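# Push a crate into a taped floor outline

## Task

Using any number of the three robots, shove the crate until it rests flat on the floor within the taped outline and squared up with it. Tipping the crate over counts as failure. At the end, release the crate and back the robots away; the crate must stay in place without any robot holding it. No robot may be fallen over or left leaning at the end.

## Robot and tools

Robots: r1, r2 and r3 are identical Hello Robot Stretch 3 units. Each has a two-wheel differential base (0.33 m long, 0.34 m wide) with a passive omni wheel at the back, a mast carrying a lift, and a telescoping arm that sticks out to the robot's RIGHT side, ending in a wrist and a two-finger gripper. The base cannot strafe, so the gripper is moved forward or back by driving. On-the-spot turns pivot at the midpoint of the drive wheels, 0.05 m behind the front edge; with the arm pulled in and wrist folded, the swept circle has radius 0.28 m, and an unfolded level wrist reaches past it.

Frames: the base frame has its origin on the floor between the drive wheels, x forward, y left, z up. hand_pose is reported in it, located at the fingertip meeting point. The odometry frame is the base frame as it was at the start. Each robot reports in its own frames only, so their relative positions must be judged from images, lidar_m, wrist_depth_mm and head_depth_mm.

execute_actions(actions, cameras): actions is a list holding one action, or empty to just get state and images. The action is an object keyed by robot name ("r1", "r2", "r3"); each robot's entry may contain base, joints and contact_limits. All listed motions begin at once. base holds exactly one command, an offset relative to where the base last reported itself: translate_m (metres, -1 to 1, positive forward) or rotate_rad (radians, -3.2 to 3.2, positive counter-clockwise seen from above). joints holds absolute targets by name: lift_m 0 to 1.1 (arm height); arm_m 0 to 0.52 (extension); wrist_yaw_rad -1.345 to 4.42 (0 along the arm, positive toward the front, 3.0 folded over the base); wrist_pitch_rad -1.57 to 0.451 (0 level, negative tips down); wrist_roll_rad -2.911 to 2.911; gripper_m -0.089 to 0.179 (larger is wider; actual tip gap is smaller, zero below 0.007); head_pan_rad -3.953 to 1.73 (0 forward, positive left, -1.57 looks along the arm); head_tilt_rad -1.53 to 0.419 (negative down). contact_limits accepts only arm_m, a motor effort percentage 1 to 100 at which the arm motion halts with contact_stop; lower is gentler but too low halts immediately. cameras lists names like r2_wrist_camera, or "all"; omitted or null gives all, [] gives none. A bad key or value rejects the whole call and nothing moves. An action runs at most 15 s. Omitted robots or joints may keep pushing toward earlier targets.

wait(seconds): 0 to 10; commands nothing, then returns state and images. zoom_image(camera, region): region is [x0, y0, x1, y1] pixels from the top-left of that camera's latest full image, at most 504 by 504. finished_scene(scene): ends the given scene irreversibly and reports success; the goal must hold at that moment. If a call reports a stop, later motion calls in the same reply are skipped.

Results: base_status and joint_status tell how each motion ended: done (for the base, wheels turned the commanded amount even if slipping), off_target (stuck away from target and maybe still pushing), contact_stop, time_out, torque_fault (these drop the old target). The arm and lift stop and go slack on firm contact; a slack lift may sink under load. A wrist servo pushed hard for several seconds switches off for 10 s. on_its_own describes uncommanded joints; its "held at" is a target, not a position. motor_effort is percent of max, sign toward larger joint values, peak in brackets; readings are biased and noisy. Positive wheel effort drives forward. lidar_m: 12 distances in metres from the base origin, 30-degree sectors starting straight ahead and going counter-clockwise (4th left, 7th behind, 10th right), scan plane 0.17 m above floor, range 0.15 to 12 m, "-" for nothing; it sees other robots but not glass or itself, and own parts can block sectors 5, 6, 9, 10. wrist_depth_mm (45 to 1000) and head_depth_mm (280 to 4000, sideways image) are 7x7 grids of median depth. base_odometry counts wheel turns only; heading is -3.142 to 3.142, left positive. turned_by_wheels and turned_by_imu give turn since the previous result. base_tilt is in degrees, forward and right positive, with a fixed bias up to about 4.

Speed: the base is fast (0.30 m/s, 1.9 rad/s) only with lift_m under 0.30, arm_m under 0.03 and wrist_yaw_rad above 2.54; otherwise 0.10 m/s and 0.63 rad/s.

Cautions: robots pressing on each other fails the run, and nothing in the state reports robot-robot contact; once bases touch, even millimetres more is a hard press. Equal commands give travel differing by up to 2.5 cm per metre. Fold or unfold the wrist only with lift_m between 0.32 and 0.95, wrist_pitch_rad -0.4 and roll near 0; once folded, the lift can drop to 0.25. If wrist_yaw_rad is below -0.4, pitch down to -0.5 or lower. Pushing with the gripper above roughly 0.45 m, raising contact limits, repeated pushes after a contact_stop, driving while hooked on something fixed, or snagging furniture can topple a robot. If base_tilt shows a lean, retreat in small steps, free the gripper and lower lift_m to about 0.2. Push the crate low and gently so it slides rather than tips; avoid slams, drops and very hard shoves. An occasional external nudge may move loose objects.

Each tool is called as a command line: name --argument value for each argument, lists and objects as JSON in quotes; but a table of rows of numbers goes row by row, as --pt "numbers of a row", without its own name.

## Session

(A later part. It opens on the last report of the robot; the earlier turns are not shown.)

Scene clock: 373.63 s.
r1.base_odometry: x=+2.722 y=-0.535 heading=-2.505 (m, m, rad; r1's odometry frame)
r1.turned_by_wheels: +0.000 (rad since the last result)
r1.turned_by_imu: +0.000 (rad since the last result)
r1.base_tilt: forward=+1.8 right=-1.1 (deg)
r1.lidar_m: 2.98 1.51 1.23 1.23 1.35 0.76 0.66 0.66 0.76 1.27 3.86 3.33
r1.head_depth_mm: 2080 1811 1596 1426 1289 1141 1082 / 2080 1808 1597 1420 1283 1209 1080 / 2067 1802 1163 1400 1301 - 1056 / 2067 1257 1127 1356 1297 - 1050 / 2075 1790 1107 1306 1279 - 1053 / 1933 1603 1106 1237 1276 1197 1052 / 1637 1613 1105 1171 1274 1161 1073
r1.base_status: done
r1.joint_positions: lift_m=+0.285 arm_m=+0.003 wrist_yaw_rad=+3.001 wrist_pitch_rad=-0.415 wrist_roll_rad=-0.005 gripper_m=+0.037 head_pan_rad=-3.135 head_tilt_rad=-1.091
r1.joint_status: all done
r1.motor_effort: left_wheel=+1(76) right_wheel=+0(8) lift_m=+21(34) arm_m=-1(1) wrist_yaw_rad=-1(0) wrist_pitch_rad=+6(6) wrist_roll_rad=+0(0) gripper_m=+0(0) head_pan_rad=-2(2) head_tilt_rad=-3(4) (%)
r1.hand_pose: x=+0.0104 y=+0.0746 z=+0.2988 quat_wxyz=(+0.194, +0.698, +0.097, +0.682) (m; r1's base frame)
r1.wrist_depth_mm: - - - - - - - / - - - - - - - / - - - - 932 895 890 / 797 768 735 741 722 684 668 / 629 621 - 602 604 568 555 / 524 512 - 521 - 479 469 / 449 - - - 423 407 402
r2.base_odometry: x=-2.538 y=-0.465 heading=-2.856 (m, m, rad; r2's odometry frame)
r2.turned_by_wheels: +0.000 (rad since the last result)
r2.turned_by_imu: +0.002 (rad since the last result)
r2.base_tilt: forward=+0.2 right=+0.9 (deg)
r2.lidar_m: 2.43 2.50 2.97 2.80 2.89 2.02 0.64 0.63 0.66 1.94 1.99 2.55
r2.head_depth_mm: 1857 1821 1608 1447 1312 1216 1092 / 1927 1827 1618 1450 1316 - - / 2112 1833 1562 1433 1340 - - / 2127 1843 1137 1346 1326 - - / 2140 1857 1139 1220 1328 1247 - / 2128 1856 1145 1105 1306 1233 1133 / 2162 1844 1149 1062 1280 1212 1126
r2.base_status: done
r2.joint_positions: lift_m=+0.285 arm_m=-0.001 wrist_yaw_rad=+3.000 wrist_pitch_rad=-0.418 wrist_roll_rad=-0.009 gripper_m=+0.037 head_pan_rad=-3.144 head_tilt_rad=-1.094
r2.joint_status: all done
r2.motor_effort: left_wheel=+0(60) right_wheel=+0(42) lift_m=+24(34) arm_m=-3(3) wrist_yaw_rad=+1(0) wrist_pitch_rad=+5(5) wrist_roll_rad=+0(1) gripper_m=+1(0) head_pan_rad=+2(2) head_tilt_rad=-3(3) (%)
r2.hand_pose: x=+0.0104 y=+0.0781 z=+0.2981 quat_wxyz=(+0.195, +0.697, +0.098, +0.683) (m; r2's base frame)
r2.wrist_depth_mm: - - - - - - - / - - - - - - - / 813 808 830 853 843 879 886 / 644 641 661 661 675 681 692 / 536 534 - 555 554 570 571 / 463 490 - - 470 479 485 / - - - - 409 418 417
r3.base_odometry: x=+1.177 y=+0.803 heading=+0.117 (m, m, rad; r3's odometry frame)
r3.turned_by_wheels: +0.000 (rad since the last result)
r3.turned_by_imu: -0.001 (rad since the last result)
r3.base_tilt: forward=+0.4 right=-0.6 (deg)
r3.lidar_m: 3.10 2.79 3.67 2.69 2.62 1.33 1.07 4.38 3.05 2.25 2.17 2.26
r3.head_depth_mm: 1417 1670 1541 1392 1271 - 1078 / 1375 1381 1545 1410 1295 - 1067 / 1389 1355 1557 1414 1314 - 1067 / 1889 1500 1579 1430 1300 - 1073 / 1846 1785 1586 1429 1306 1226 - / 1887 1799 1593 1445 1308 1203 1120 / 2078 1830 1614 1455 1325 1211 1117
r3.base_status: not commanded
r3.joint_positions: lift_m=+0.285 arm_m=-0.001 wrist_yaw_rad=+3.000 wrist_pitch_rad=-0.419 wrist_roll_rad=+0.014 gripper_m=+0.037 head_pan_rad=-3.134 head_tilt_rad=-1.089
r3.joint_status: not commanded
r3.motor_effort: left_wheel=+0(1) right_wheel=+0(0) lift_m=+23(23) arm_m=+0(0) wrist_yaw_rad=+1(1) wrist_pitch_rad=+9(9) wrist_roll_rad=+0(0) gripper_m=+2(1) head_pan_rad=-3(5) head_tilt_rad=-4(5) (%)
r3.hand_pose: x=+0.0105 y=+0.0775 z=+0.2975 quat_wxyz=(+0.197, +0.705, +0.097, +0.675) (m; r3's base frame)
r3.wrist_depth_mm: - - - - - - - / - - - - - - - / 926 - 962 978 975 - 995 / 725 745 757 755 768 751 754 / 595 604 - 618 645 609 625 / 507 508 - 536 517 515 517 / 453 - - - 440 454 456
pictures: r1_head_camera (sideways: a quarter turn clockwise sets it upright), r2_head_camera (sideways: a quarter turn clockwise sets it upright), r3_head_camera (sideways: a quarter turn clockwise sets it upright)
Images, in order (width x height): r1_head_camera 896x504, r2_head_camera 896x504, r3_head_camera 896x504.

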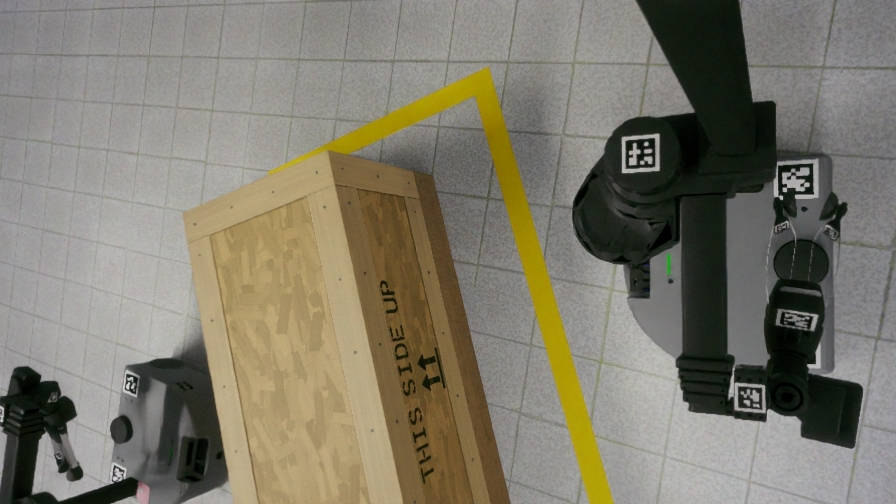

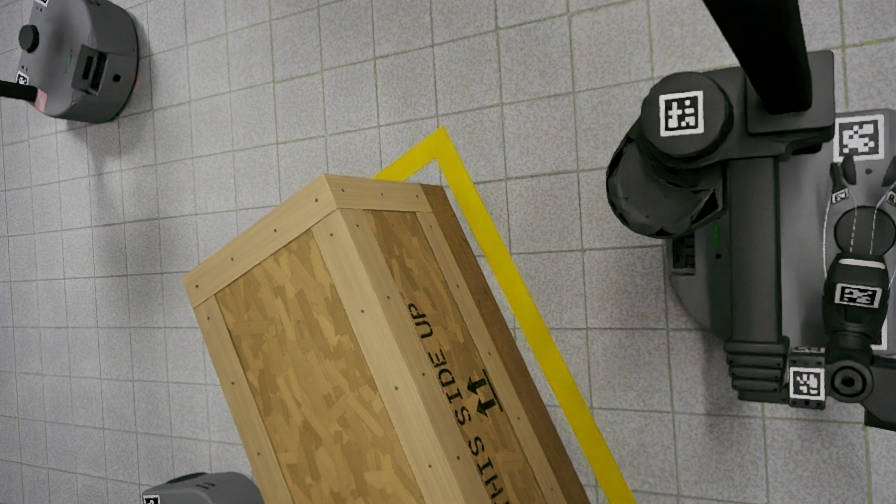

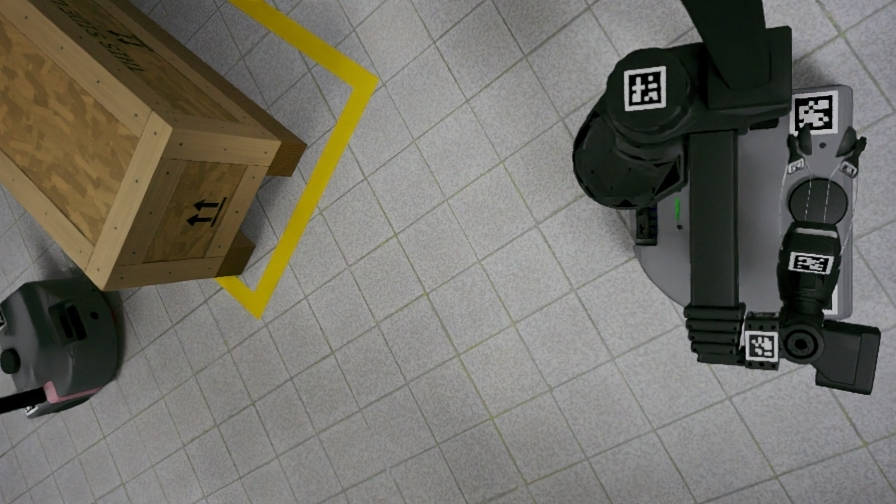

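execute_actions --actions '[{"r1":{"base":{"translate_m":0.3}},"r2":{"base":{"translate_m":0.3}}}]' --cameras '["r2_head_camera"]'

Scene clock: 390.13 s.
r1.base_odometry: x=+2.481 y=-0.713 heading=-2.505 (m, m, rad; r1's odometry frame)
r1.turned_by_wheels: +0.000 (rad since the last result)
r1.turned_by_imu: -0.001 (rad since the last result)
r1.base_tilt: forward=+1.9 right=-1.0 (deg)
r1.lidar_m: 2.86 1.45 1.18 1.18 1.30 2.04 0.94 0.94 3.59 1.25 3.93 3.06
r1.head_depth_mm: 2081 1804 1599 1422 1286 1140 1079 / 2080 1796 1588 1419 1283 1207 1079 / 2077 1315 1534 1420 1306 - 1055 / 2073 1259 1464 1420 1305 - 1054 / 1990 1255 1400 1416 1283 - 1051 / 1895 1256 1330 1418 1283 1199 1051 / 2014 1255 1278 1405 1278 1167 1074
r1.base_status: done
r1.joint_positions: lift_m=+0.285 arm_m=+0.003 wrist_yaw_rad=+3.001 wrist_pitch_rad=-0.415 wrist_roll_rad=-0.005 gripper_m=+0.037 head_pan_rad=-3.135 head_tilt_rad=-1.091
r1.joint_status: not commanded
r1.motor_effort: left_wheel=+1(14) right_wheel=-1(9) lift_m=+21(21) arm_m=+0(1) wrist_yaw_rad=-1(1) wrist_pitch_rad=+6(6) wrist_roll_rad=+0(0) gripper_m=-1(0) head_pan_rad=-1(1) head_tilt_rad=-4(4) (%)
r1.hand_pose: x=+0.0104 y=+0.0746 z=+0.2988 quat_wxyz=(+0.194, +0.698, +0.097, +0.682) (m; r1's base frame)
r1.wrist_depth_mm: - - - - - - - / - - - - - - - / - - - - 933 906 873 / 790 777 753 729 721 716 688 / 619 616 - 593 603 570 555 / 527 515 - 511 - 483 474 / 451 - - - 425 407 410
r2.base_odometry: x=-2.825 y=-0.549 heading=-2.856 (m, m, rad; r2's odometry frame)
r2.turned_by_wheels: +0.000 (rad since the last result)
r2.turned_by_imu: +0.001 (rad since the last result)
r2.base_tilt: forward=+0.1 right=+1.0 (deg)
r2.lidar_m: 2.13 2.19 2.94 2.84 2.89 2.30 0.92 0.89 2.03 1.92 1.99 2.23
r2.head_depth_mm: 2011 1821 1614 1443 1308 1214 1090 / 2026 1832 1614 1451 1319 - - / 2127 1809 1570 1459 1340 - - / 2131 1291 1473 1454 1325 - - / 2126 1286 1368 1469 1331 1246 - / 2138 1298 1272 1449 1333 1228 1130 / 2028 1302 1210 1426 1329 1222 1121
r2.base_status: done
r2.joint_positions: lift_m=+0.285 arm_m=-0.001 wrist_yaw_rad=+3.000 wrist_pitch_rad=-0.418 wrist_roll_rad=-0.009 gripper_m=+0.037 head_pan_rad=-3.144 head_tilt_rad=-1.094
r2.joint_status: not commanded
r2.motor_effort: left_wheel=+0(10) right_wheel=+1(9) lift_m=+24(25) arm_m=-2(2) wrist_yaw_rad=+0(1) wrist_pitch_rad=+5(5) wrist_roll_rad=+1(0) gripper_m=+1(1) head_pan_rad=+3(1) head_tilt_rad=-3(3) (%)
r2.hand_pose: x=+0.0104 y=+0.0781 z=+0.2981 quat_wxyz=(+0.195, +0.697, +0.098, +0.683) (m; r2's base frame)
r2.wrist_depth_mm: - - - - - - - / - - - - - - - / 794 812 835 842 872 874 903 / 645 646 662 664 680 687 685 / 538 536 - 567 561 560 563 / 460 486 - - 475 475 484 / - - - - 410 416 419
r3.base_odometry: x=+1.177 y=+0.803 heading=+0.117 (m, m, rad; r3's odometry frame)
r3.turned_by_wheels: +0.000 (rad since the last result)
r3.turned_by_imu: -0.001 (rad since the last result)
r3.base_tilt: forward=+0.4 right=-0.5 (deg)
r3.lidar_m: 3.11 2.78 3.68 2.69 1.54 1.33 1.07 2.22 3.05 2.25 2.17 2.25
r3.head_depth_mm: 1415 1659 1542 1393 1271 - 1081 / 1378 1378 1546 1398 1296 - 1068 / 1389 1362 1554 1415 1311 - 1065 / 1991 1496 1571 1420 1293 - 1073 / 1988 1788 1588 1440 1306 1224 - / 1984 1806 1599 1445 1305 1207 1117 / 2081 1815 1618 1453 1334 1216 1121
r3.base_status: not commanded
r3.joint_positions: lift_m=+0.285 arm_m=-0.001 wrist_yaw_rad=+3.000 wrist_pitch_rad=-0.419 wrist_roll_rad=+0.014 gripper_m=+0.037 head_pan_rad=-3.134 head_tilt_rad=-1.089
r3.joint_status: not commanded
r3.motor_effort: left_wheel=+0(1) right_wheel=+0(0) lift_m=+23(23) arm_m=+0(0) wrist_yaw_rad=+0(1) wrist_pitch_rad=+9(9) wrist_roll_rad=+0(0) gripper_m=+1(0) head_pan_rad=-3(4) head_tilt_rad=-3(5) (%)
r3.hand_pose: x=+0.0105 y=+0.0775 z=+0.2975 quat_wxyz=(+0.197, +0.705, +0.097, +0.675) (m; r3's base frame)
r3.wrist_depth_mm: - - - - - - - / - - - - - - - / 950 - 958 945 993 - 985 / 720 722 740 747 753 763 752 / 593 604 - 615 649 627 632 / 504 509 - 527 517 520 529 / 446 - - - 443 445 453
pictures: r2_head_camera (sideways: a quarter turn clockwise sets it upright)
Images, in order (width x height): r2_head_camera 896x504.

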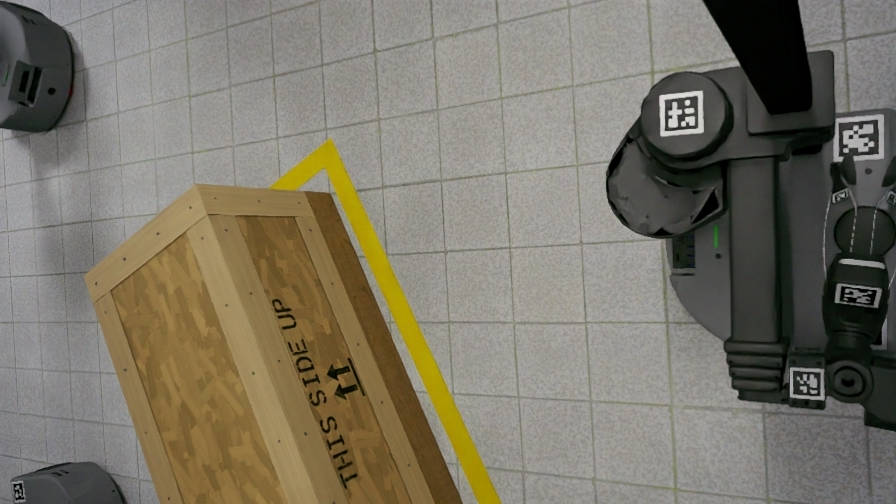

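finished_scene --scene 2

The scene is finished: the task was done.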